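# Reorient a pinched part inside the robot hand

## Task

The part begins held in a pinch between thumb and index finger. Rotate it within the hand, using nothing but this hand (the wrist camera, its bracket and the arm's final link count as hand), until its orientation relative to the hand matches the two goal pictures, with the end that currently sticks out farther from the pinch pointing the way they show. Any contact between the part and something else, or the part leaving the hand, means failure. To complete it, keep the part still for a short moment, gripped firmly in the hand, with the palm facing straight down and no hand motor reporting moving, and then declare the task done.

## Robot and tools

Robot: one small six-joint arm carrying a right hand with five finger motors: little, ring, middle, index, a thumb bend motor and a thumb turn motor. A wrist camera and a bracket sit on the little-finger side of the wrist; the bracket sticks out 0.03 m past the hand point along +y and 0.11 m across the palm, and can collide. Cameras: cam_high (overview) and cam_wrist, both 504x504. Nothing may be knocked or placed off the table.

Frames. The scene frame has its origin on the table top under the arm base, +z up, +y to the left when looking along +x. The hand point is fixed to the palm, 0.05 m in front of it, where index pad and thumb tip meet in a pinch. Its own axes: +z along the straightened fingers (fingertips reach 0.06 to 0.07 m beyond it), +y out of the palm, +x across the palm away from the thumb. 'Palm facing straight down' means hand +y pointing to scene -z. The arm has little reserve: it can pull back along -z only slightly and rotate about +y (clockwise seen from the back of the hand) only a little. Small turns, especially about x or y, also shift the hand point.

The 14-number row (used by both execute_actions and move), each value in [-1, 1], one row for the single arm: dx, dy, dz, rx, ry, rz, little, ring, middle, index, thumb_bend, thumb_turn, force_limit, speed.
- dx..rz are an offset, not a pose, in the hand point's own axes, measured from the hand point pose in the most recent result that showed it (before any such result in the scene, or for the second and later calls in one reply, from wherever the robot is when the action begins). 1.0 equals 0.6 m or 180 degrees; rx, ry, rz form one rotation vector. All zeros drives the arm back to that reference pose; it is not a pause.
- The six hand values are absolute targets: +1 open/straight, -1 closed. For thumb_turn, +1 is beside the palm and -1 is across in front of it. A pinch is roughly index -0.22, thumb_bend -0.75, thumb_turn -0.57.
- force_limit: fingertip load at which a closing motor halts, linear from about 0 N at -1 to 10 N at +1 (15 N for both thumb motors); it never stops opening. speed: near zero at -1 to full at +1; full travel takes 0.6 s at full speed.

Tools.
- execute_actions {actions, pictures?}: actions is a list of at most one item. [] just reports state. {rows, steps}: up to 15 rows, steps 1 to 15 (default 15), one row per 1/30 s step, the final row repeated if steps outnumber rows; each row is measured from the same reference pose, not from the prior row. {steps} alone waits up to 300 steps counted from the previous result, reply time included. pictures toggles camera images.
- move {target, speed, stop_force}: target is one 14-number row as above. It drives the hand point on a straight path, 0.5 to 10 s long (cut off at 10 s), turning the short way. speed is m/s, 0.002 to 0.5 (default 0.25); rotation is capped at twice that in rad/s. Hand values are sent when the move begins. stop_force (optional, 5 to 24 N) halts the path when the wrist sensor feels that much extra push against the motion; omit it when moving away from something being pressed and do not rely on it for rotating moves. The result adds a move: line with the ending (done, contact, off_target, moving, held, fault), acting limits (paced = clipped pose, held = blocked steps) and distance from target.
- wait {seconds}: 0 to 10 s, sends nothing new.
- zoom_image {camera, region}: region [x0, y0, x1, y1] in pixels, at most 504 by 504.
- show_instructions {}: shows the reference (goal) images.
- finished_scene {scene}: ends scene 1 or 2 permanently and reports success; call it once the part is held still as required.

Motion details. Each step, the commanded pose is clipped to within 100 mm and 16 degrees of the measured one; position wins over orientation if both cannot be met. Arm motion trails commands by about 0.17 s, so large moves may not be finished when the result arrives. Time spent replying keeps the simulation running.

Hand behaviour. A motor starts only when its own target changes (by 0.01 or more), runs until it reaches the target or, when closing, hits force_limit, then locks (holding at least 15 N). If blocked it shows moving until the expected time passes, then stalled; fault means dead for the scene. To squeeze harder, raise force_limit and send a target further closed than measured; to loosen, send one more open than measured. Close slowly (speed -0.9 or below) for a gentle grip, since fast fingers overshoot the limit.

Result lines. State gives end_effector_position (m), end_effector_quat_wxyz and velocities in the scene frame. hand_measured, hand_stopped_by, hand_load_n, hand_force_limit and hand_speed list six values in motor order; loads near zero mean the grip is lost. Wrist force/torque are in hand axes, with offset up to about 3.5 N, noise, and saturation near 30 N. 'pose unreachable' and HELD mark steps the clearance check changed or blocked. Hand target shows where the controller is driving the hand point. MOTOR HOT warns at 70 °C; 85 °C brakes the arm.

Avoid: the part touching anything but the hand, drops, fast or hard contacts. Torque beyond joint limits (wrist joints 8.37 N m) or 150 N of outside force halts the arm for 10 s and drops the rest of the call.

Each tool is called as a command line: name --argument value for each argument, lists and objects as JSON in quotes; but a table of rows of numbers goes row by row, as --pt "numbers of a row", without its own name.

Reference images:

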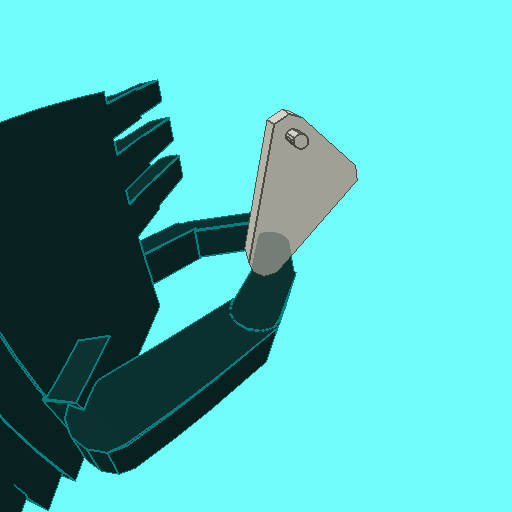

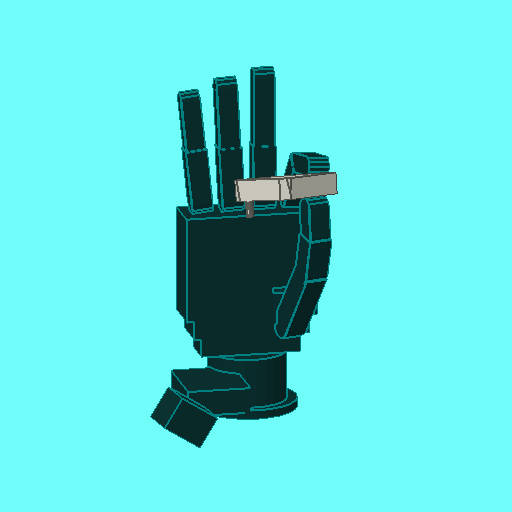

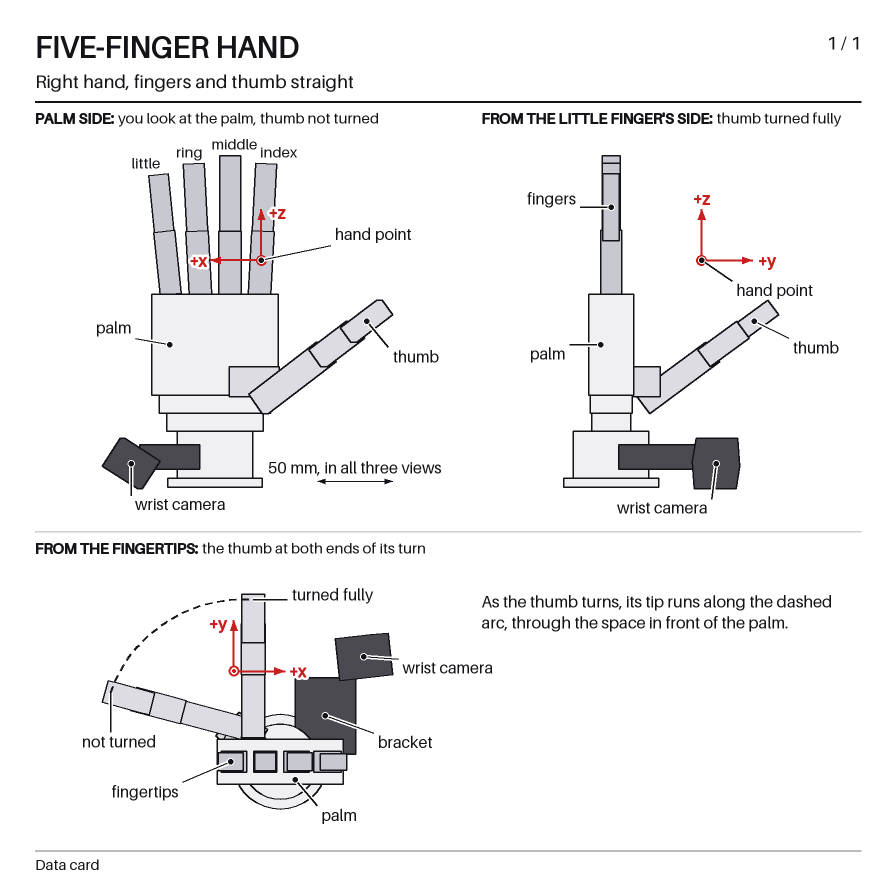

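## Session

execute_actions --actions '[]'

Scene clock: 0.00 s of 6000.00 s.
end_effector_position=(+0.4536, -0.0402, +0.3167) hand_measured=(+1.000, +1.000, +1.000, -0.014, -0.750, -0.570) hand_load_n=(+0.0, +0.0, +0.0, +8.0, +0.5, -0.5) hand_stopped_by=(target, target, target, target, target, target) hand_force_limit=0.00 hand_speed=-0.80 end_effector_quat_wxyz=(+0.409, -0.398, +0.559, -0.602) end_effector_velocity=(+0.000, +0.000, -0.000) end_effector_angular_velocity=(+0.001, +0.001, +0.001)
Joint positions: [-0.509 -1.459  2.244 -3.979 -1.371 -0.023]
Joint velocities: [ 0.     0.    -0.     0.001  0.     0.   ]
Joint torques (N m, as the arm reports them, + toward a larger angle): no reading
Motor temperatures (°C, as the motors report them): [30 28 31 43 35 38]
Wrist force (N, on the end effector, along its own x y z axes, offset not removed): no reading
Wrist torque (N m, same axes, about the end effector's origin, offset not removed): no reading
Hand target: +0.454, -0.040, +0.317; +0.409, -0.398, +0.559, -0.602

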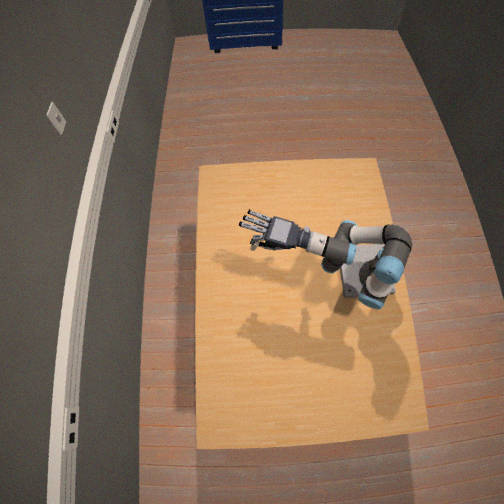

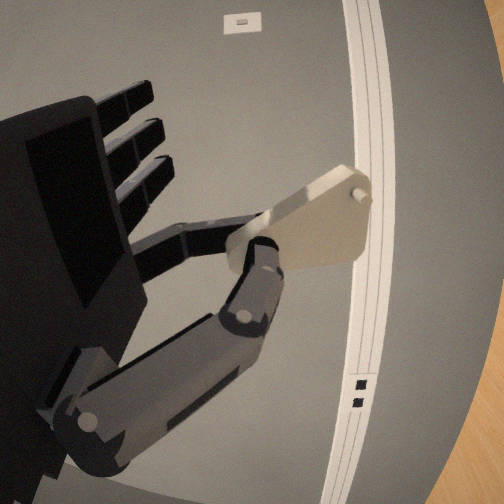

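zoom_image --camera "cam_wrist" --region '[180, 120, 420, 360]'

zoom_image --camera "cam_high" --region '[200, 170, 440, 330]'

Region (180, 120, 420, 360) of cam_wrist's 504x504 image, scaled by 2.100, with more detail than that image has.

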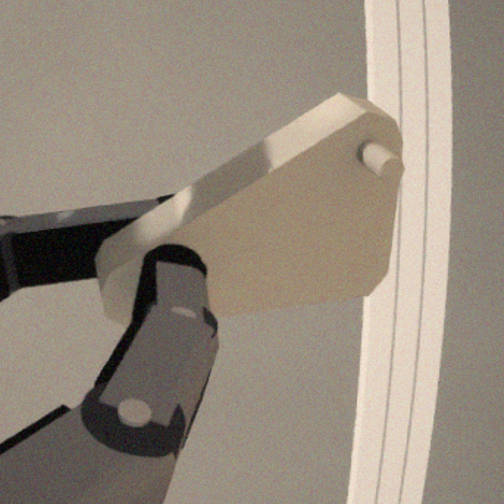

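Region (200, 170, 440, 330) of cam_high's 504x504 image, scaled by 2.100, with more detail than that image has.

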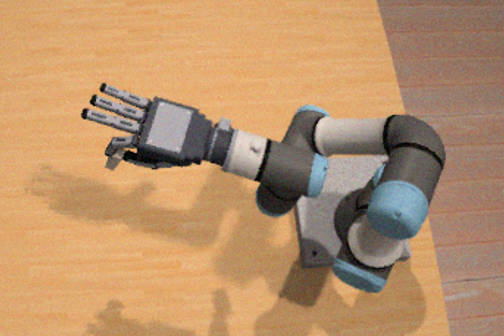

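move --target '[-0.0572, -0.1319, 0, 0, 0, 0.4444, 1, 1, 1, -0.22, -0.75, -0.57, 0.0, -0.8]' --speed 0.25

Scene clock: 36.93 s of 6000.00 s.
end_effector_position=(+0.4618, -0.0048, +0.3949) hand_measured=(+1.000, +1.000, +1.000, -0.014, -0.750, -0.570) hand_load_n=(+0.0, +0.0, +0.0, +8.0, +0.5, -0.5) hand_stopped_by=(target, target, target, force, target, target) hand_force_limit=0.00 hand_speed=-0.80 end_effector_quat_wxyz=(+0.700, +0.054, +0.684, -0.199) end_effector_velocity=(-0.000, +0.000, +0.001) end_effector_angular_velocity=(+0.009, -0.005, -0.001)
Joint positions: [-0.506 -1.454  2.245 -3.984 -1.374  1.372]
Joint velocities: [ 0.005  0.003 -0.001 -0.004 -0.007  0.01 ]
Joint torques (N m, as the arm reports them, + toward a larger angle): [ 3.04 -5.55 -8.01 -1.91 -0.52  1.02]
Motor temperatures (°C, as the motors report them): [30 28 31 43 35 38]
Wrist force (N, on the end effector, along its own x y z axes, offset not removed): [0.1 -1.5 0.0]
Wrist torque (N m, same axes, about the end effector's origin, offset not removed): [-0.12 -0.07 0.01]
Hand target: +0.462, -0.005, +0.395; +0.700, +0.054, +0.684, -0.198
Off the commanded pose: 0.000 m, 0 deg.
After step 90, 30.70 s passed at rest.
move: done

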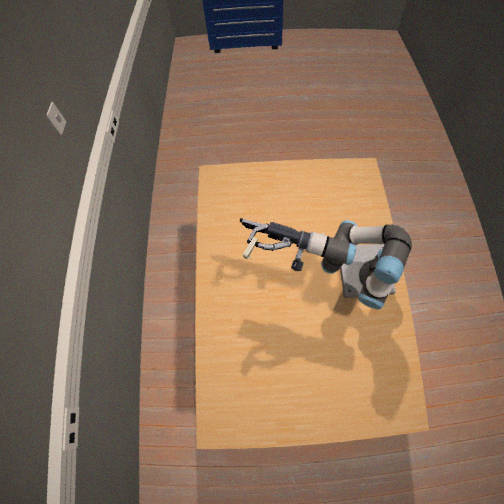

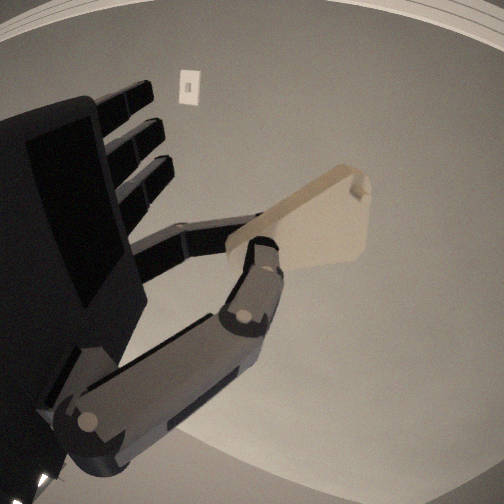

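execute_actions --actions '[{"rows": [[0, 0, 0, 0, 0, 0, 1, 1, 1, -0.009, -0.75, -0.57, 0.0, -0.95]], "steps": 15}]'

Scene clock: 39.33 s of 6000.00 s.
end_effector_position=(+0.4618, -0.0048, +0.3949) hand_measured=(+1.000, +1.000, +1.000, -0.006, -0.750, -0.570) hand_load_n=(+0.0, +0.0, +0.0, +5.5, +0.0, -0.5) hand_stopped_by=(target, target, target, force, target, target) hand_force_limit=0.00 hand_speed=-0.95 end_effector_quat_wxyz=(+0.700, +0.054, +0.684, -0.199) end_effector_velocity=(+0.000, -0.000, -0.001) end_effector_angular_velocity=(+0.001, +0.002, -0.001)
Joint positions: [-0.506 -1.454  2.245 -3.984 -1.374  1.372]
Joint velocities: [-0.001  0.     0.001  0.001  0.    -0.   ]
Joint torques (N m, as the arm reports them, + toward a larger angle): [-2.6  -9.55 -4.18 -0.7   0.72 -0.81]
Motor temperatures (°C, as the motors report them): [30 28 31 43 35 38]
Wrist force (N, on the end effector, along its own x y z axes, offset not removed): [0.3 -1.6 -1.3]
Wrist torque (N m, same axes, about the end effector's origin, offset not removed): [-0.14 0.05 -0.09]
Hand target: +0.462, -0.005, +0.395; +0.700, +0.054, +0.684, -0.199
Off the commanded pose: 0.000 m, 0 deg.
Steps of this call (steps 1 to 57: nothing new was sent; steps 58 to 72: all 15 steps of this action). Readings (end_effector_position | what the end effector reports):
58: (+0.4618, -0.0047, +0.3949) | hand_measured=(+1.000, +1.000, +1.000, -0.014, -0.750, -0.570) hand_load_n=(+0.0, +0.0, +0.0, +8.0, +0.5, -0.5) hand_stopped_by=(target, target, target, moving, target, target) hand_force_limit=0.00 hand_speed=-0.95
59: (+0.4618, -0.0047, +0.3949) | hand_measured=(+1.000, +1.000, +1.000, -0.014, -0.750, -0.570) hand_load_n=(+0.0, +0.0, +0.0, +8.0, +0.5, -0.5) hand_stopped_by=(target, target, target, moving, target, target) hand_force_limit=0.00 hand_speed=-0.95
61: (+0.4618, -0.0047, +0.3949) | hand_measured=(+1.000, +1.000, +1.000, -0.010, -0.750, -0.570) hand_load_n=(+0.0, +0.0, +0.0, +7.0, +0.0, -0.5) hand_stopped_by=(target, target, target, moving, target, target) hand_force_limit=0.00 hand_speed=-0.95
65: (+0.4618, -0.0047, +0.3949) | hand_measured=(+1.000, +1.000, +1.000, -0.006, -0.750, -0.570) hand_load_n=(+0.0, +0.0, +0.0, +5.5, +0.0, -0.5) hand_stopped_by=(target, target, target, force, target, target) hand_force_limit=0.00 hand_speed=-0.95
72: the state above

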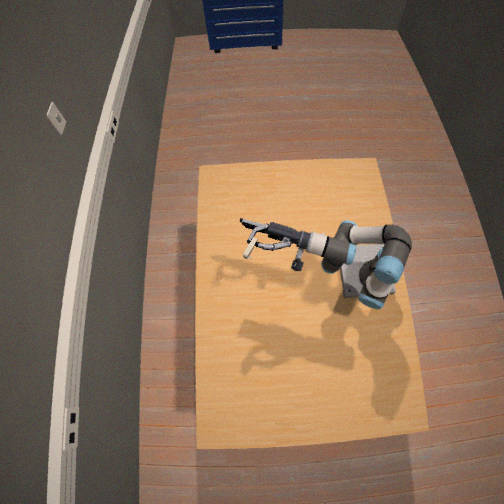

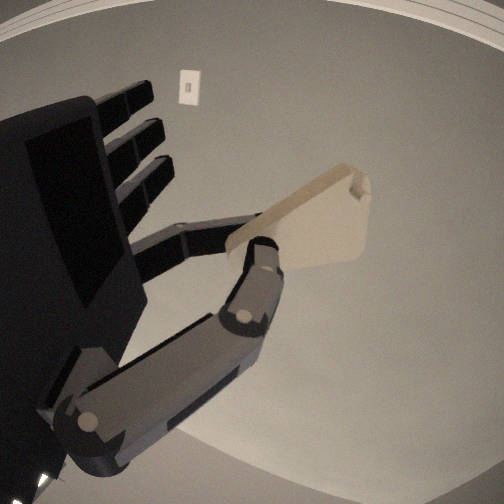

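execute_actions --actions '[{"rows": [[0, 0, 0, 0, 0, 0, 1, 1, 1, -0.22, -0.75, -0.57, -0.8, -0.98], [0, 0, 0, 0, 0, 0, 1, 1, 1, -0.22, -0.75, -0.57, -0.8, -0.98], [0, 0, 0, 0, 0, 0, 1, 1, 1, -0.002, -0.75, -0.57, -0.8, -0.98]], "steps": 15}]'

Scene clock: 46.00 s of 6000.00 s.
end_effector_position=(+0.4618, -0.0048, +0.3949) hand_measured=(+1.000, +1.000, +1.000, -0.002, -0.750, -0.570) hand_load_n=(+0.0, +0.0, +0.0, +3.5, +0.0, -0.5) hand_stopped_by=(target, target, target, force, target, target) hand_force_limit=-0.80 hand_speed=-0.98 end_effector_quat_wxyz=(+0.700, +0.054, +0.684, -0.199) end_effector_velocity=(-0.000, -0.000, +0.000) end_effector_angular_velocity=(+0.000, -0.001, -0.000)
Joint positions: [-0.506 -1.454  2.245 -3.984 -1.374  1.372]
Joint velocities: [-0.    -0.     0.    -0.001  0.     0.001]
Joint torques (N m, as the arm reports them, + toward a larger angle): [-1.46 -9.12 -5.66 -0.67  0.66 -0.78]
Motor temperatures (°C, as the motors report them): [30 28 31 43 35 38]
Wrist force (N, on the end effector, along its own x y z axes, offset not removed): [-3.3 -1.3 2.1]
Wrist torque (N m, same axes, about the end effector's origin, offset not removed): [-0.38 0.33 -0.28]
Hand target: +0.462, -0.005, +0.395; +0.700, +0.054, +0.684, -0.199
Off the commanded pose: 0.000 m, 0 deg.
Steps of this call (steps 1 to 90: nothing new was sent; then 3.17 s passed at rest; steps 91 to 105: all 15 steps of this action). Readings (end_effector_position | what the end effector reports):
91: (+0.4618, -0.0048, +0.3949) | hand_measured=(+1.000, +1.000, +1.000, -0.006, -0.750, -0.570) hand_load_n=(+0.0, +0.0, +0.0, +5.5, +0.0, -0.5) hand_stopped_by=(target, target, target, force, target, target) hand_force_limit=-0.80 hand_speed=-0.98
92: (+0.4618, -0.0048, +0.3949) | hand_measured=(+1.000, +1.000, +1.000, -0.006, -0.750, -0.570) hand_load_n=(+0.0, +0.0, +0.0, +5.5, +0.0, -0.5) hand_stopped_by=(target, target, target, force, target, target) hand_force_limit=-0.80 hand_speed=-0.98
94: (+0.4618, -0.0048, +0.3949) | hand_measured=(+1.000, +1.000, +1.000, -0.006, -0.750, -0.570) hand_load_n=(+0.0, +0.0, +0.0, +5.5, +0.0, -0.5) hand_stopped_by=(target, target, target, moving, target, target) hand_force_limit=-0.80 hand_speed=-0.98
98: (+0.4618, -0.0048, +0.3949) | hand_measured=(+1.000, +1.000, +1.000, -0.004, -0.750, -0.570) hand_load_n=(+0.0, +0.0, +0.0, +4.5, +0.0, -0.5) hand_stopped_by=(target, target, target, moving, target, target) hand_force_limit=-0.80 hand_speed=-0.98
105: the state above

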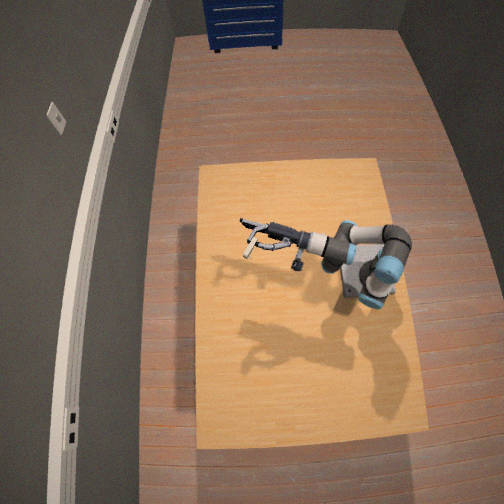

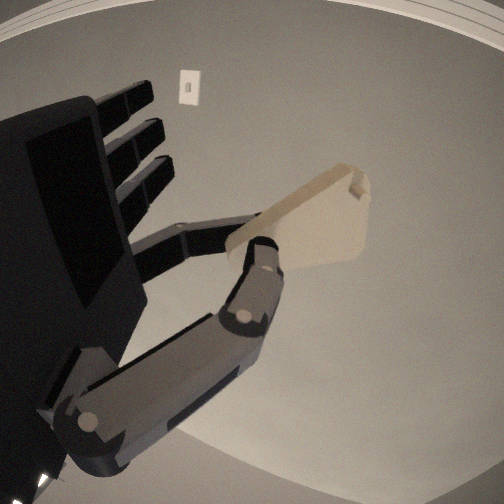

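zoom_image --camera "cam_wrist" --region '[180, 120, 420, 360]'

Region (180, 120, 420, 360) of cam_wrist's 504x504 image, scaled by 2.100, with more detail than that image has.

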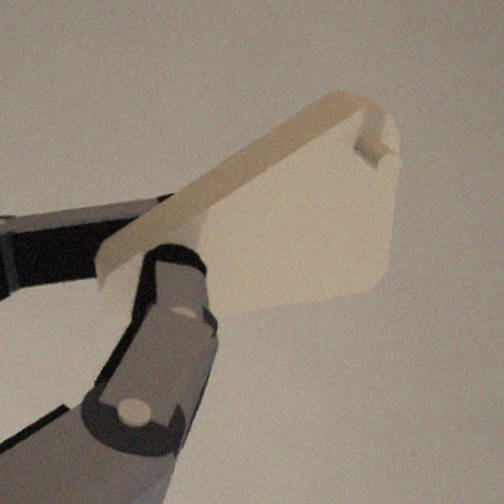

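execute_actions --actions '[{"rows": [[0, 0, 0, 0, 0, 0, 1, 1, 1, -0.22, -0.75, -0.57, -0.9, -0.99], [0, 0, 0, 0, 0, 0, 1, 1, 1, -0.22, -0.75, -0.57, -0.9, -0.99], [0, 0, 0, 0, 0, 0, 1, 1, 1, 0.0, -0.75, -0.57, -0.9, -0.99]], "steps": 15}]'

Scene clock: 51.77 s of 6000.00 s.
end_effector_position=(+0.4618, -0.0048, +0.3949) hand_measured=(+1.000, +1.000, +1.000, +0.000, -0.750, -0.570) hand_load_n=(+0.0, +0.0, +0.0, +3.0, +0.0, -0.5) hand_stopped_by=(target, target, target, force, target, target) hand_force_limit=-0.90 hand_speed=-0.99 end_effector_quat_wxyz=(+0.700, +0.054, +0.684, -0.199) end_effector_velocity=(+0.000, -0.001, -0.000) end_effector_angular_velocity=(+0.000, +0.000, -0.001)
Joint positions: [-0.506 -1.454  2.245 -3.984 -1.374  1.372]
Joint velocities: [-0.002  0.    -0.     0.     0.001  0.   ]
Joint torques (N m, as the arm reports them, + toward a larger angle): [ 1.95 -5.94 -6.23 -1.17  0.16 -0.28]
Motor temperatures (°C, as the motors report them): [30 28 31 43 35 38]
Wrist force (N, on the end effector, along its own x y z axes, offset not removed): [-1.8 -1.1 -1.7]
Wrist torque (N m, same axes, about the end effector's origin, offset not removed): [-0.02 0.24 -0.34]
Hand target: +0.462, -0.005, +0.395; +0.700, +0.054, +0.684, -0.199
Off the commanded pose: 0.000 m, 0 deg.
Steps of this call (steps 1 to 90: nothing new was sent; then 2.27 s passed at rest; steps 91 to 105: all 15 steps of this action). Readings (end_effector_position | what the end effector reports):
91: (+0.4618, -0.0048, +0.3949) | hand_measured=(+1.000, +1.000, +1.000, -0.002, -0.750, -0.570) hand_load_n=(+0.0, +0.0, +0.0, +3.5, +0.0, -0.5) hand_stopped_by=(target, target, target, force, target, target) hand_force_limit=-0.90 hand_speed=-0.99
92: (+0.4618, -0.0048, +0.3949) | hand_measured=(+1.000, +1.000, +1.000, -0.002, -0.750, -0.570) hand_load_n=(+0.0, +0.0, +0.0, +3.5, +0.0, -0.5) hand_stopped_by=(target, target, target, force, target, target) hand_force_limit=-0.90 hand_speed=-0.99
94: (+0.4618, -0.0048, +0.3949) | hand_measured=(+1.000, +1.000, +1.000, -0.002, -0.750, -0.570) hand_load_n=(+0.0, +0.0, +0.0, +3.5, +0.0, -0.5) hand_stopped_by=(target, target, target, moving, target, target) hand_force_limit=-0.90 hand_speed=-0.99
98: (+0.4618, -0.0048, +0.3949) | hand_measured=(+1.000, +1.000, +1.000, +0.000, -0.750, -0.570) hand_load_n=(+0.0, +0.0, +0.0, +3.0, +0.0, -0.5) hand_stopped_by=(target, target, target, force, target, target) hand_force_limit=-0.90 hand_speed=-0.99
105: the state above

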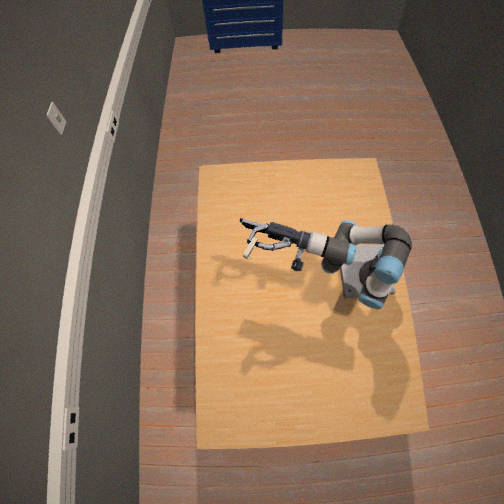

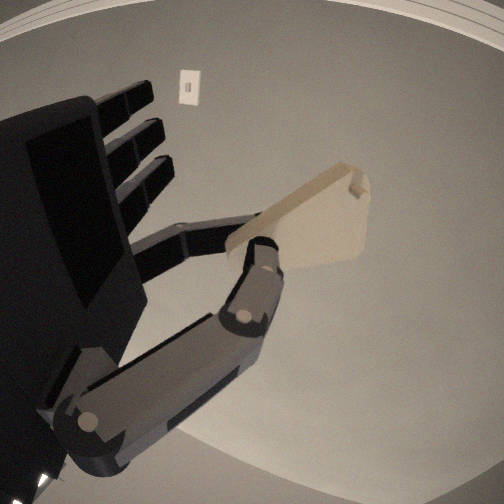

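execute_actions --actions '[{"rows": [[0, 0, 0, 0, 0, 0, 1, 1, 1, -0.22, -0.75, -0.57, -0.9, -0.99], [0, 0, 0, 0, 0, 0, 1, 1, 1, -0.22, -0.75, -0.57, -0.9, -0.99], [0, 0, 0, 0, 0, 0, 1, 1, 1, 0.002, -0.75, -0.57, -0.9, -0.99]], "steps": 15}]'

Scene clock: 54.57 s of 6000.00 s.
end_effector_position=(+0.4618, -0.0048, +0.3949) hand_measured=(+1.000, +1.000, +1.000, +0.002, -0.750, -0.570) hand_load_n=(+0.0, +0.0, +0.0, +2.0, +0.0, +0.0) hand_stopped_by=(target, target, target, force, target, target) hand_force_limit=-0.90 hand_speed=-0.99 end_effector_quat_wxyz=(+0.700, +0.054, +0.684, -0.199) end_effector_velocity=(-0.000, -0.001, +0.000) end_effector_angular_velocity=(-0.002, -0.000, -0.002)
Joint positions: [-0.506 -1.454  2.245 -3.984 -1.374  1.372]
Joint velocities: [-0.002  0.     0.    -0.001  0.    -0.001]
Joint torques (N m, as the arm reports them, + toward a larger angle): [-2.21 -6.   -5.44 -1.25  0.19 -0.23]
Motor temperatures (°C, as the motors report them): [30 28 31 43 35 38]
Wrist force (N, on the end effector, along its own x y z axes, offset not removed): [-1.6 -2.0 -0.5]
Wrist torque (N m, same axes, about the end effector's origin, offset not removed): [-0.19 0.25 -0.13]
Hand target: +0.462, -0.005, +0.395; +0.700, +0.054, +0.684, -0.199
Off the commanded pose: 0.000 m, 0 deg.
Steps of this call (steps 1 to 69: nothing new was sent; steps 70 to 84: all 15 steps of this action). Readings (end_effector_position | what the end effector reports):
70: (+0.4618, -0.0048, +0.3949) | hand_measured=(+1.000, +1.000, +1.000, +0.000, -0.750, -0.570) hand_load_n=(+0.0, +0.0, +0.0, +3.0, +0.0, -0.5) hand_stopped_by=(target, target, target, force, target, target) hand_force_limit=-0.90 hand_speed=-0.99
71: (+0.4618, -0.0048, +0.3949) | hand_measured=(+1.000, +1.000, +1.000, +0.000, -0.750, -0.570) hand_load_n=(+0.0, +0.0, +0.0, +3.0, +0.0, -0.5) hand_stopped_by=(target, target, target, force, target, target) hand_force_limit=-0.90 hand_speed=-0.99
73: (+0.4618, -0.0048, +0.3949) | hand_measured=(+1.000, +1.000, +1.000, +0.000, -0.750, -0.570) hand_load_n=(+0.0, +0.0, +0.0, +3.0, +0.0, -0.5) hand_stopped_by=(target, target, target, moving, target, target) hand_force_limit=-0.90 hand_speed=-0.99
77: (+0.4618, -0.0048, +0.3949) | hand_measured=(+1.000, +1.000, +1.000, +0.002, -0.750, -0.570) hand_load_n=(+0.0, +0.0, +0.0, +2.5, +0.0, -0.5) hand_stopped_by=(target, target, target, force, target, target) hand_force_limit=-0.90 hand_speed=-0.99
84: the state above

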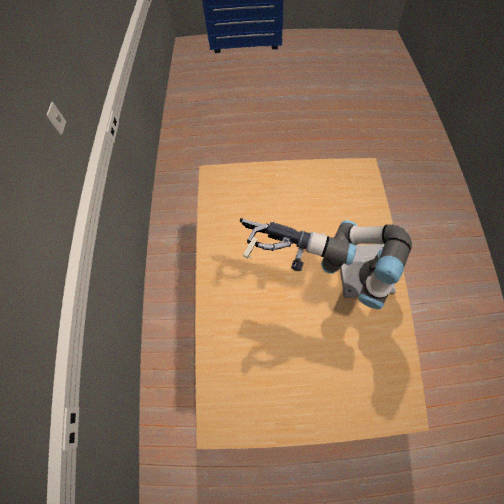

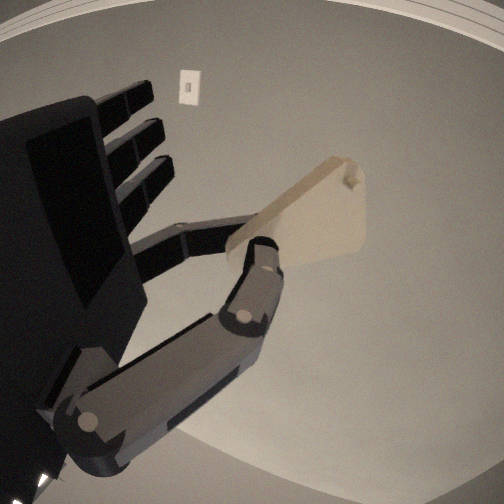

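The part is starting to pivot. Let me look again right away.

execute_actions --actions '[]'

Scene clock: 55.50 s of 6000.00 s.
end_effector_position=(+0.4618, -0.0048, +0.3949) hand_measured=(+1.000, +1.000, +1.000, +0.002, -0.750, -0.570) hand_load_n=(+0.0, +0.0, +0.0, +2.0, +0.0, +0.0) hand_stopped_by=(target, target, target, force, target, target) hand_force_limit=-0.90 hand_speed=-0.99 end_effector_quat_wxyz=(+0.700, +0.054, +0.684, -0.199) end_effector_velocity=(+0.000, -0.000, +0.000) end_effector_angular_velocity=(-0.000, -0.000, -0.000)
Joint positions: [-0.506 -1.454  2.245 -3.984 -1.374  1.372]
Joint velocities: [-0.  0. -0. -0. -0. -0.]
Joint torques (N m, as the arm reports them, + toward a larger angle): [-2.08 -5.8  -7.69 -1.22  0.14 -0.25]
Motor temperatures (°C, as the motors report them): [30 28 31 43 35 38]
Wrist force (N, on the end effector, along its own x y z axes, offset not removed): [-1.5 -0.9 0.3]
Wrist torque (N m, same axes, about the end effector's origin, offset not removed): [-0.20 0.25 -0.17]
Hand target: +0.462, -0.005, +0.395; +0.700, +0.054, +0.684, -0.199
Off the commanded pose: 0.000 m, 0 deg.
Steps of this call (steps 1 to 28: nothing new was sent). Readings (end_effector_position | what the end effector reports):
1: (+0.4618, -0.0048, +0.3949) | hand_measured=(+1.000, +1.000, +1.000, +0.002, -0.750, -0.570) hand_load_n=(+0.0, +0.0, +0.0, +2.0, +0.0, +0.0) hand_stopped_by=(target, target, target, force, target, target) hand_force_limit=-0.90 hand_speed=-0.99
2: (+0.4618, -0.0048, +0.3949) | hand_measured=(+1.000, +1.000, +1.000, +0.002, -0.750, -0.570) hand_load_n=(+0.0, +0.0, +0.0, +2.0, +0.0, +0.0) hand_stopped_by=(target, target, target, force, target, target) hand_force_limit=-0.90 hand_speed=-0.99
4: (+0.4618, -0.0048, +0.3949) | hand_measured=(+1.000, +1.000, +1.000, +0.002, -0.750, -0.570) hand_load_n=(+0.0, +0.0, +0.0, +2.0, +0.0, +0.0) hand_stopped_by=(target, target, target, force, target, target) hand_force_limit=-0.90 hand_speed=-0.99
8: (+0.4618, -0.0048, +0.3949) | hand_measured=(+1.000, +1.000, +1.000, +0.002, -0.750, -0.570) hand_load_n=(+0.0, +0.0, +0.0, +2.0, +0.0, +0.0) hand_stopped_by=(target, target, target, force, target, target) hand_force_limit=-0.90 hand_speed=-0.99
28: the state above

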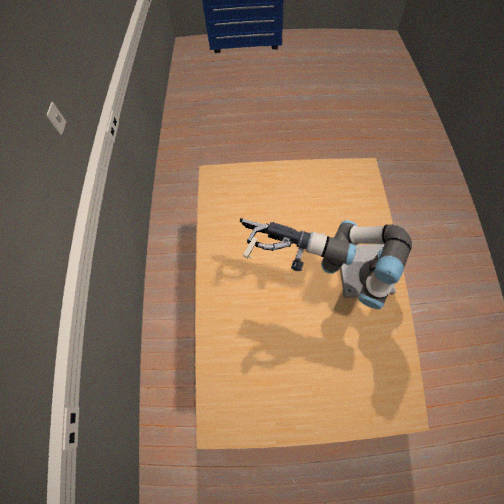

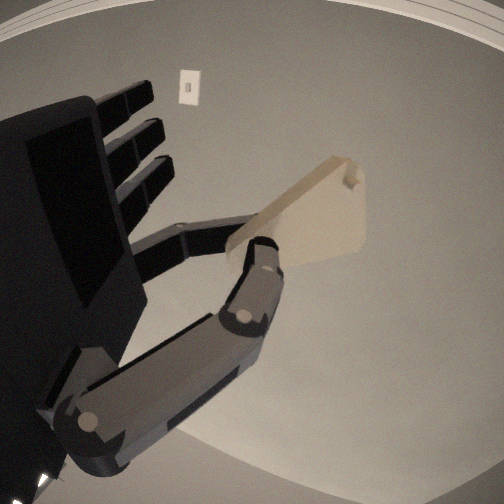

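move --target '[-0.0312, -0.0231, 0, 0, 0, 0.1111, 1, 1, 1, 0.002, -0.75, -0.57, -0.9, -0.99]' --speed 0.1

Scene clock: 64.97 s of 6000.00 s.
end_effector_position=(+0.4572, -0.0136, +0.4159) hand_measured=(+1.000, +1.000, +1.000, +0.002, -0.750, -0.570) hand_load_n=(+0.0, +0.0, +0.0, +2.0, +0.0, +0.0) hand_stopped_by=(target, target, target, force, target, target) hand_force_limit=-0.90 hand_speed=-0.99 end_effector_quat_wxyz=(+0.724, +0.171, +0.664, -0.074) end_effector_velocity=(-0.000, -0.000, +0.001) end_effector_angular_velocity=(+0.009, -0.004, -0.000)
Joint positions: [-0.505 -1.453  2.245 -3.985 -1.375  1.72 ]
Joint velocities: [ 0.001  0.001 -0.001 -0.    -0.002  0.009]
Joint torques (N m, as the arm reports them, + toward a larger angle): [ 3.15 -5.79 -8.05 -0.66 -0.49  0.96]
Motor temperatures (°C, as the motors report them): [30 28 31 43 35 38]
Wrist force (N, on the end effector, along its own x y z axes, offset not removed): [0.1 -0.1 2.0]
Wrist torque (N m, same axes, about the end effector's origin, offset not removed): [-0.08 -0.08 -0.21]
Hand target: +0.457, -0.014, +0.416; +0.724, +0.172, +0.664, -0.074
Off the commanded pose: 0.000 m, 0 deg.
After step 90, 4.40 s passed at rest.
move: done

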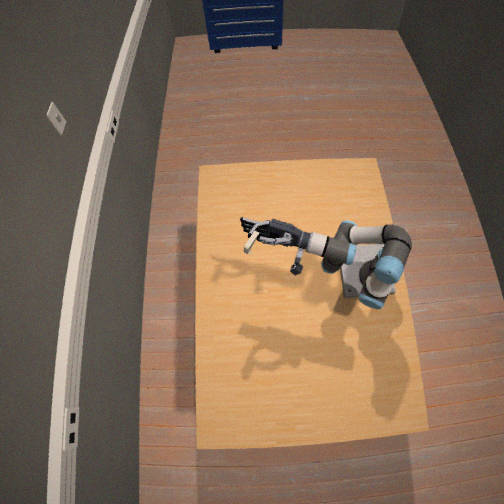

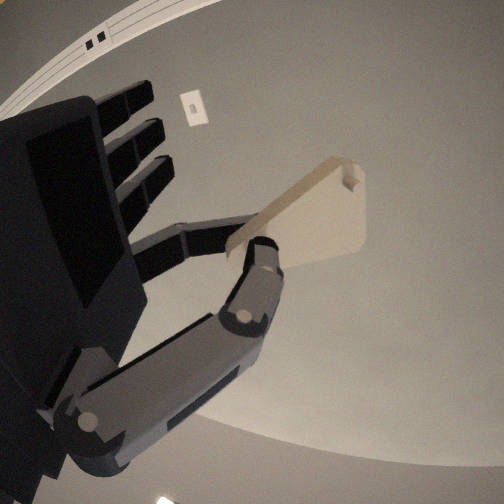

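zoom_image --camera "cam_wrist" --region '[180, 120, 420, 360]'

zoom_image --camera "cam_high" --region '[220, 190, 340, 290]'

Region (180, 120, 420, 360) of cam_wrist's 504x504 image, scaled by 2.100, with more detail than that image has.

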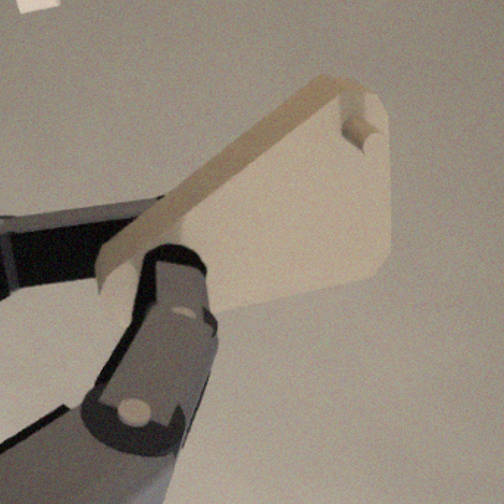

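Region (220, 190, 340, 290) of cam_high's 504x504 image, scaled by 4.200, with more detail than that image has.

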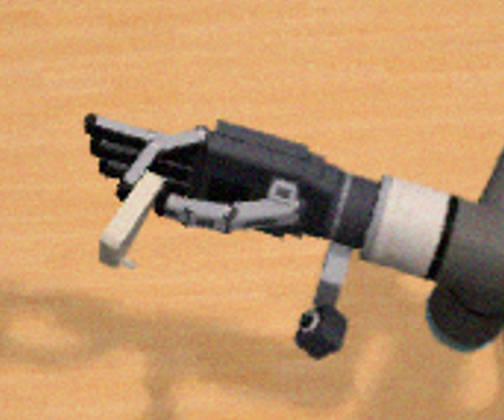

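execute_actions --actions '[{"rows": [[0, 0, 0, 0, 0, 0, 1, 1, 1, 0.02, -0.75, -0.57, -0.9, -0.99], [0, 0, 0, 0, 0, 0, 1, 1, 1, 0.02, -0.75, -0.57, -0.9, -0.99], [0, 0, 0, 0, 0, 0, 1, 1, 1, -0.22, -0.75, -0.57, -0.9, -0.99]], "steps": 15}]'

Scene clock: 80.40 s of 6000.00 s.
end_effector_position=(+0.4572, -0.0136, +0.4159) hand_measured=(+1.000, +1.000, +1.000, +0.002, -0.750, -0.570) hand_load_n=(+0.0, +0.0, +0.0, +1.5, +0.0, +0.0) hand_stopped_by=(target, target, target, force, target, target) hand_force_limit=-0.90 hand_speed=-0.99 end_effector_quat_wxyz=(+0.724, +0.171, +0.664, -0.074) end_effector_velocity=(-0.000, -0.000, +0.000) end_effector_angular_velocity=(-0.000, -0.001, -0.001)
Joint positions: [-0.505 -1.453  2.245 -3.985 -1.375  1.72 ]
Joint velocities: [-0.001 -0.     0.    -0.001 -0.    -0.   ]
Joint torques (N m, as the arm reports them, + toward a larger angle): [-2.27 -7.84 -6.06 -0.96  0.65 -0.95]
Motor temperatures (°C, as the motors report them): [30 28 31 43 35 38]
Wrist force (N, on the end effector, along its own x y z axes, offset not removed): [-0.9 0.7 4.3]
Wrist torque (N m, same axes, about the end effector's origin, offset not removed): [-0.18 0.01 -0.07]
Hand target: +0.457, -0.014, +0.416; +0.724, +0.171, +0.664, -0.074
Off the commanded pose: 0.000 m, 0 deg.
Steps of this call (steps 1 to 90: nothing new was sent; then 11.93 s passed at rest; steps 91 to 105: all 15 steps of this action). Readings (end_effector_position | what the end effector reports):
91: (+0.4572, -0.0136, +0.4159) | hand_measured=(+1.000, +1.000, +1.000, +0.002, -0.750, -0.570) hand_load_n=(+0.0, +0.0, +0.0, +2.0, +0.0, +0.0) hand_stopped_by=(target, target, target, moving, target, target) hand_force_limit=-0.90 hand_speed=-0.99
92: (+0.4572, -0.0136, +0.4159) | hand_measured=(+1.000, +1.000, +1.000, +0.002, -0.750, -0.570) hand_load_n=(+0.0, +0.0, +0.0, +2.0, +0.0, +0.0) hand_stopped_by=(target, target, target, moving, target, target) hand_force_limit=-0.90 hand_speed=-0.99
94: (+0.4572, -0.0136, +0.4159) | hand_measured=(+1.000, +1.000, +1.000, +0.002, -0.750, -0.570) hand_load_n=(+0.0, +0.0, +0.0, +1.5, +0.0, +0.0) hand_stopped_by=(target, target, target, force, target, target) hand_force_limit=-0.90 hand_speed=-0.99
98: (+0.4572, -0.0136, +0.4159) | hand_measured=(+1.000, +1.000, +1.000, +0.002, -0.750, -0.570) hand_load_n=(+0.0, +0.0, +0.0, +1.5, +0.0, +0.0) hand_stopped_by=(target, target, target, force, target, target) hand_force_limit=-0.90 hand_speed=-0.99
105: the state above

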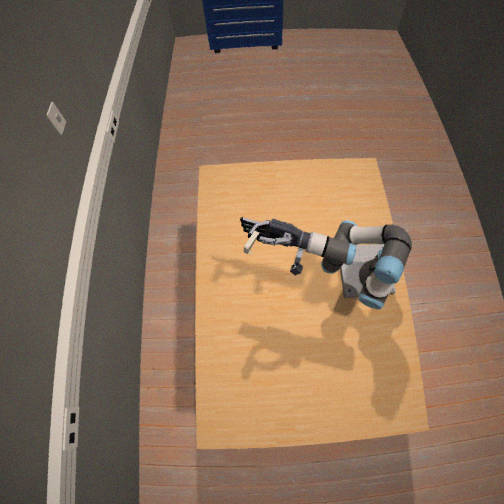

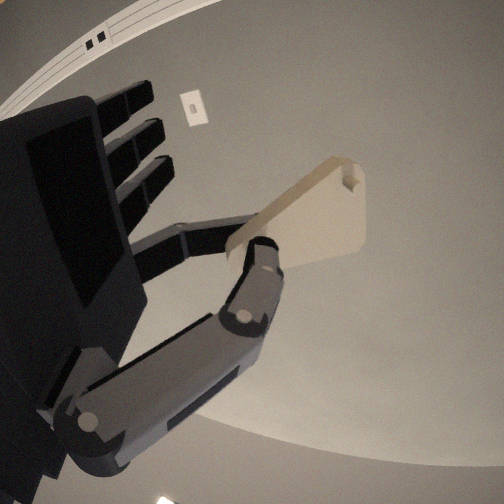

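execute_actions --actions '[{"rows": [[0, 0, 0, 0, 0, 0, 1, 1, 1, 0.02, -0.75, -0.57, -0.9, -0.99], [0, 0, 0, 0, 0, 0, 1, 1, 1, 0.02, -0.75, -0.57, -0.9, -0.99], [0, 0, 0, 0, 0, 0, 1, 1, 1, -0.22, -0.75, -0.57, -0.9, -0.99]], "steps": 15}]'

Scene clock: 86.80 s of 6000.00 s.
end_effector_position=(+0.4572, -0.0136, +0.4159) hand_measured=(+1.000, +1.000, +1.000, +0.002, -0.750, -0.570) hand_load_n=(+0.0, +0.0, +0.0, +1.5, +0.0, +0.0) hand_stopped_by=(target, target, target, force, target, target) hand_force_limit=-0.90 hand_speed=-0.99 end_effector_quat_wxyz=(+0.724, +0.171, +0.664, -0.074) end_effector_velocity=(+0.000, +0.001, -0.000) end_effector_angular_velocity=(+0.000, -0.000, +0.002)
Joint positions: [-0.505 -1.453  2.245 -3.985 -1.375  1.72 ]
Joint velocities: [ 0.001  0.     0.    -0.     0.001  0.   ]
Joint torques (N m, as the arm reports them, + toward a larger angle): [ 1.96 -7.76 -6.09 -1.67 -0.4  -0.78]
Motor temperatures (°C, as the motors report them): [30 28 31 43 35 38]
Wrist force (N, on the end effector, along its own x y z axes, offset not removed): [-2.5 0.3 -0.8]
Wrist torque (N m, same axes, about the end effector's origin, offset not removed): [0.08 0.44 -0.07]
Hand target: +0.457, -0.014, +0.416; +0.724, +0.171, +0.664, -0.074
Off the commanded pose: 0.000 m, 0 deg.
Steps of this call (steps 1 to 90: nothing new was sent; then 2.90 s passed at rest; steps 91 to 105: all 15 steps of this action). Readings (end_effector_position | what the end effector reports):
91: (+0.4572, -0.0136, +0.4159) | hand_measured=(+1.000, +1.000, +1.000, +0.002, -0.750, -0.570) hand_load_n=(+0.0, +0.0, +0.0, +1.5, +0.0, +0.0) hand_stopped_by=(target, target, target, moving, target, target) hand_force_limit=-0.90 hand_speed=-0.99
92: (+0.4572, -0.0136, +0.4159) | hand_measured=(+1.000, +1.000, +1.000, +0.002, -0.750, -0.570) hand_load_n=(+0.0, +0.0, +0.0, +1.5, +0.0, +0.0) hand_stopped_by=(target, target, target, moving, target, target) hand_force_limit=-0.90 hand_speed=-0.99
94: (+0.4572, -0.0136, +0.4159) | hand_measured=(+1.000, +1.000, +1.000, +0.002, -0.750, -0.570) hand_load_n=(+0.0, +0.0, +0.0, +1.5, +0.0, +0.0) hand_stopped_by=(target, target, target, force, target, target) hand_force_limit=-0.90 hand_speed=-0.99
98: (+0.4572, -0.0136, +0.4159) | hand_measured=(+1.000, +1.000, +1.000, +0.002, -0.750, -0.570) hand_load_n=(+0.0, +0.0, +0.0, +1.5, +0.0, +0.0) hand_stopped_by=(target, target, target, force, target, target) hand_force_limit=-0.90 hand_speed=-0.99
105: the state above

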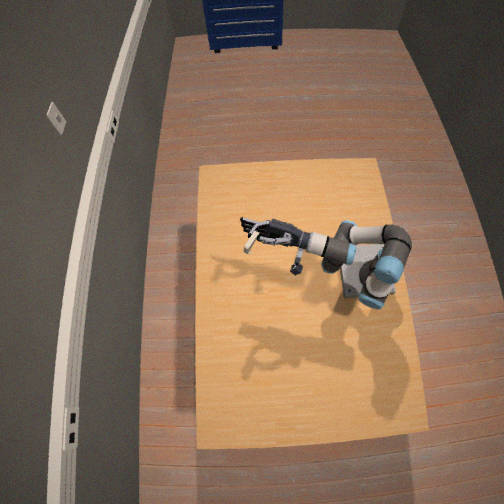

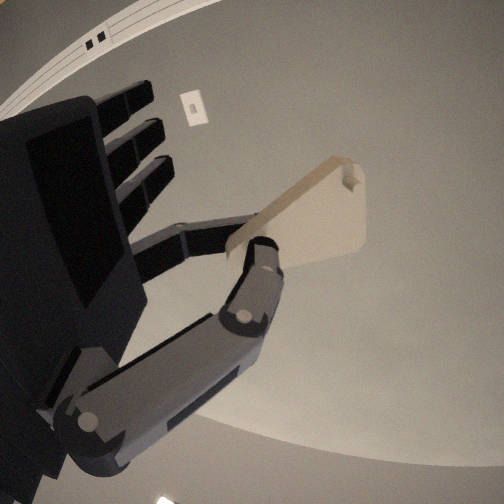

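execute_actions --actions '[{"rows": [[0, 0, 0, 0, 0, 0, 1, 1, 1, 0.02, -0.75, -0.57, -0.9, -0.99], [0, 0, 0, 0, 0, 0, 1, 1, 1, 0.02, -0.75, -0.57, -0.9, -0.99], [0, 0, 0, 0, 0, 0, 1, 1, 1, 0.02, -0.75, -0.57, -0.9, -0.99], [0, 0, 0, 0, 0, 0, 1, 1, 1, -0.22, -0.75, -0.57, -0.9, -0.99]], "steps": 15}]'

Scene clock: 89.10 s of 6000.00 s.
end_effector_position=(+0.4572, -0.0136, +0.4159) hand_measured=(+1.000, +1.000, +1.000, +0.004, -0.750, -0.570) hand_load_n=(+0.0, +0.0, +0.0, +1.5, +0.0, +0.0) hand_stopped_by=(target, target, target, force, target, target) hand_force_limit=-0.90 hand_speed=-0.99 end_effector_quat_wxyz=(+0.724, +0.171, +0.664, -0.074) end_effector_velocity=(+0.000, -0.000, +0.000) end_effector_angular_velocity=(+0.000, +0.000, -0.000)
Joint positions: [-0.505 -1.453  2.245 -3.985 -1.375  1.72 ]
Joint velocities: [-0.    -0.    -0.     0.001  0.     0.   ]
Joint torques (N m, as the arm reports them, + toward a larger angle): [-2.08 -7.02 -5.99 -1.05  0.55 -0.48]
Motor temperatures (°C, as the motors report them): [30 28 31 43 35 38]
Wrist force (N, on the end effector, along its own x y z axes, offset not removed): [-2.1 -2.2 2.3]
Wrist torque (N m, same axes, about the end effector's origin, offset not removed): [-0.46 0.34 -0.25]
Hand target: +0.457, -0.014, +0.416; +0.724, +0.171, +0.664, -0.074
Off the commanded pose: 0.000 m, 0 deg.
Steps of this call (steps 1 to 54: nothing new was sent; steps 55 to 69: all 15 steps of this action). Readings (end_effector_position | what the end effector reports):
55: (+0.4572, -0.0136, +0.4159) | hand_measured=(+1.000, +1.000, +1.000, +0.002, -0.750, -0.570) hand_load_n=(+0.0, +0.0, +0.0, +1.5, +0.0, +0.0) hand_stopped_by=(target, target, target, moving, target, target) hand_force_limit=-0.90 hand_speed=-0.99
56: (+0.4572, -0.0136, +0.4159) | hand_measured=(+1.000, +1.000, +1.000, +0.002, -0.750, -0.570) hand_load_n=(+0.0, +0.0, +0.0, +1.5, +0.0, +0.0) hand_stopped_by=(target, target, target, moving, target, target) hand_force_limit=-0.90 hand_speed=-0.99
58: (+0.4572, -0.0136, +0.4159) | hand_measured=(+1.000, +1.000, +1.000, +0.004, -0.750, -0.570) hand_load_n=(+0.0, +0.0, +0.0, +1.5, +0.0, +0.0) hand_stopped_by=(target, target, target, force, target, target) hand_force_limit=-0.90 hand_speed=-0.99
62: (+0.4572, -0.0136, +0.4159) | hand_measured=(+1.000, +1.000, +1.000, +0.004, -0.750, -0.570) hand_load_n=(+0.0, +0.0, +0.0, +1.5, +0.0, +0.0) hand_stopped_by=(target, target, target, force, target, target) hand_force_limit=-0.90 hand_speed=-0.99
69: the state above

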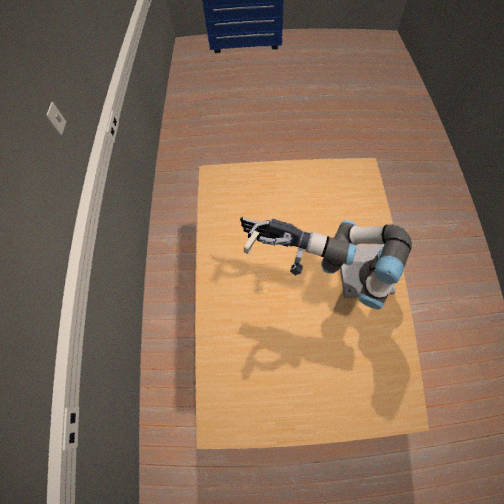

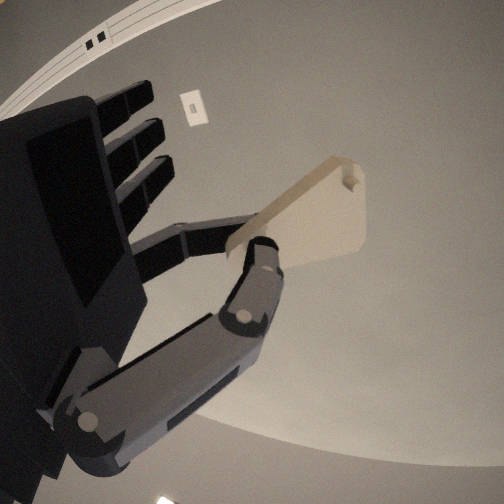

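zoom_image --camera "cam_wrist" --region '[180, 120, 420, 360]'

Region (180, 120, 420, 360) of cam_wrist's 504x504 image, scaled by 2.100, with more detail than that image has.

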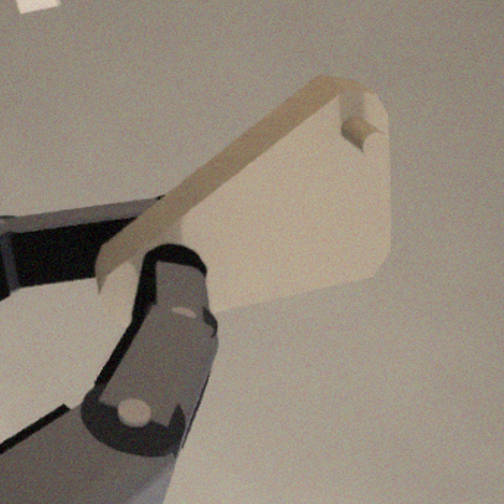

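execute_actions --actions '[{"rows": [[0, 0, 0, 0, 0, 0, 1, 1, 1, 0.02, -0.75, -0.57, -0.9, -0.99], [0, 0, 0, 0, 0, 0, 1, 1, 1, 0.02, -0.75, -0.57, -0.9, -0.99], [0, 0, 0, 0, 0, 0, 1, 1, 1, 0.02, -0.75, -0.57, -0.9, -0.99], [0, 0, 0, 0, 0, 0, 1, 1, 1, -0.22, -0.75, -0.57, -0.9, -0.99]], "steps": 15}]'

Scene clock: 93.47 s of 6000.00 s.
end_effector_position=(+0.4572, -0.0136, +0.4159) hand_measured=(+1.000, +1.000, +1.000, +0.004, -0.750, -0.570) hand_load_n=(+0.0, +0.0, +0.0, +1.0, +0.5, +0.0) hand_stopped_by=(target, target, target, force, target, target) hand_force_limit=-0.90 hand_speed=-0.99 end_effector_quat_wxyz=(+0.724, +0.171, +0.664, -0.074) end_effector_velocity=(+0.000, -0.000, -0.001) end_effector_angular_velocity=(+0.002, +0.002, -0.000)
Joint positions: [-0.505 -1.453  2.245 -3.985 -1.375  1.72 ]
Joint velocities: [ 0.     0.001  0.001  0.001 -0.     0.   ]
Joint torques (N m, as the arm reports them, + toward a larger angle): [ 2.08 -8.12 -5.73 -1.17 -0.39 -0.51]
Motor temperatures (°C, as the motors report them): [30 28 31 43 35 38]
Wrist force (N, on the end effector, along its own x y z axes, offset not removed): [-2.8 0.4 -0.1]
Wrist torque (N m, same axes, about the end effector's origin, offset not removed): [0.17 0.42 -0.24]
Hand target: +0.457, -0.014, +0.416; +0.724, +0.171, +0.664, -0.074
Off the commanded pose: 0.000 m, 0 deg.
Steps of this call (steps 1 to 90: nothing new was sent; then 0.87 s passed at rest; steps 91 to 105: all 15 steps of this action). Readings (end_effector_position | what the end effector reports):
91: (+0.4572, -0.0136, +0.4159) | hand_measured=(+1.000, +1.000, +1.000, +0.004, -0.750, -0.570) hand_load_n=(+0.0, +0.0, +0.0, +1.5, +0.0, +0.0) hand_stopped_by=(target, target, target, moving, target, target) hand_force_limit=-0.90 hand_speed=-0.99
92: (+0.4572, -0.0136, +0.4159) | hand_measured=(+1.000, +1.000, +1.000, +0.004, -0.750, -0.570) hand_load_n=(+0.0, +0.0, +0.0, +1.5, +0.0, +0.0) hand_stopped_by=(target, target, target, moving, target, target) hand_force_limit=-0.90 hand_speed=-0.99
94: (+0.4572, -0.0136, +0.4159) | hand_measured=(+1.000, +1.000, +1.000, +0.004, -0.750, -0.570) hand_load_n=(+0.0, +0.0, +0.0, +1.5, +0.0, +0.0) hand_stopped_by=(target, target, target, force, target, target) hand_force_limit=-0.90 hand_speed=-0.99
98: (+0.4572, -0.0136, +0.4159) | hand_measured=(+1.000, +1.000, +1.000, +0.004, -0.750, -0.570) hand_load_n=(+0.0, +0.0, +0.0, +1.0, +0.5, +0.0) hand_stopped_by=(target, target, target, force, target, target) hand_force_limit=-0.90 hand_speed=-0.99
105: the state above

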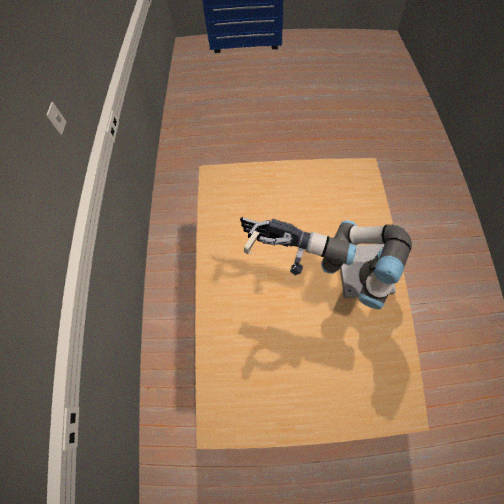

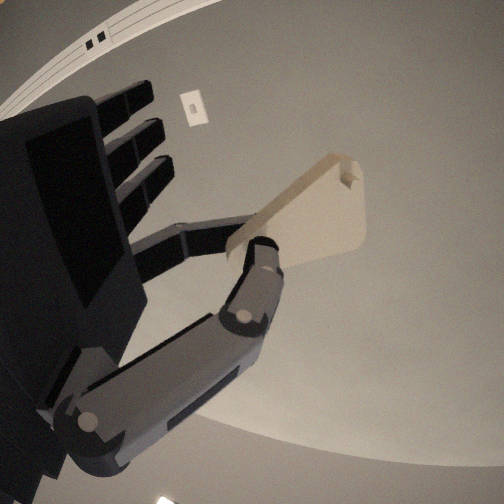

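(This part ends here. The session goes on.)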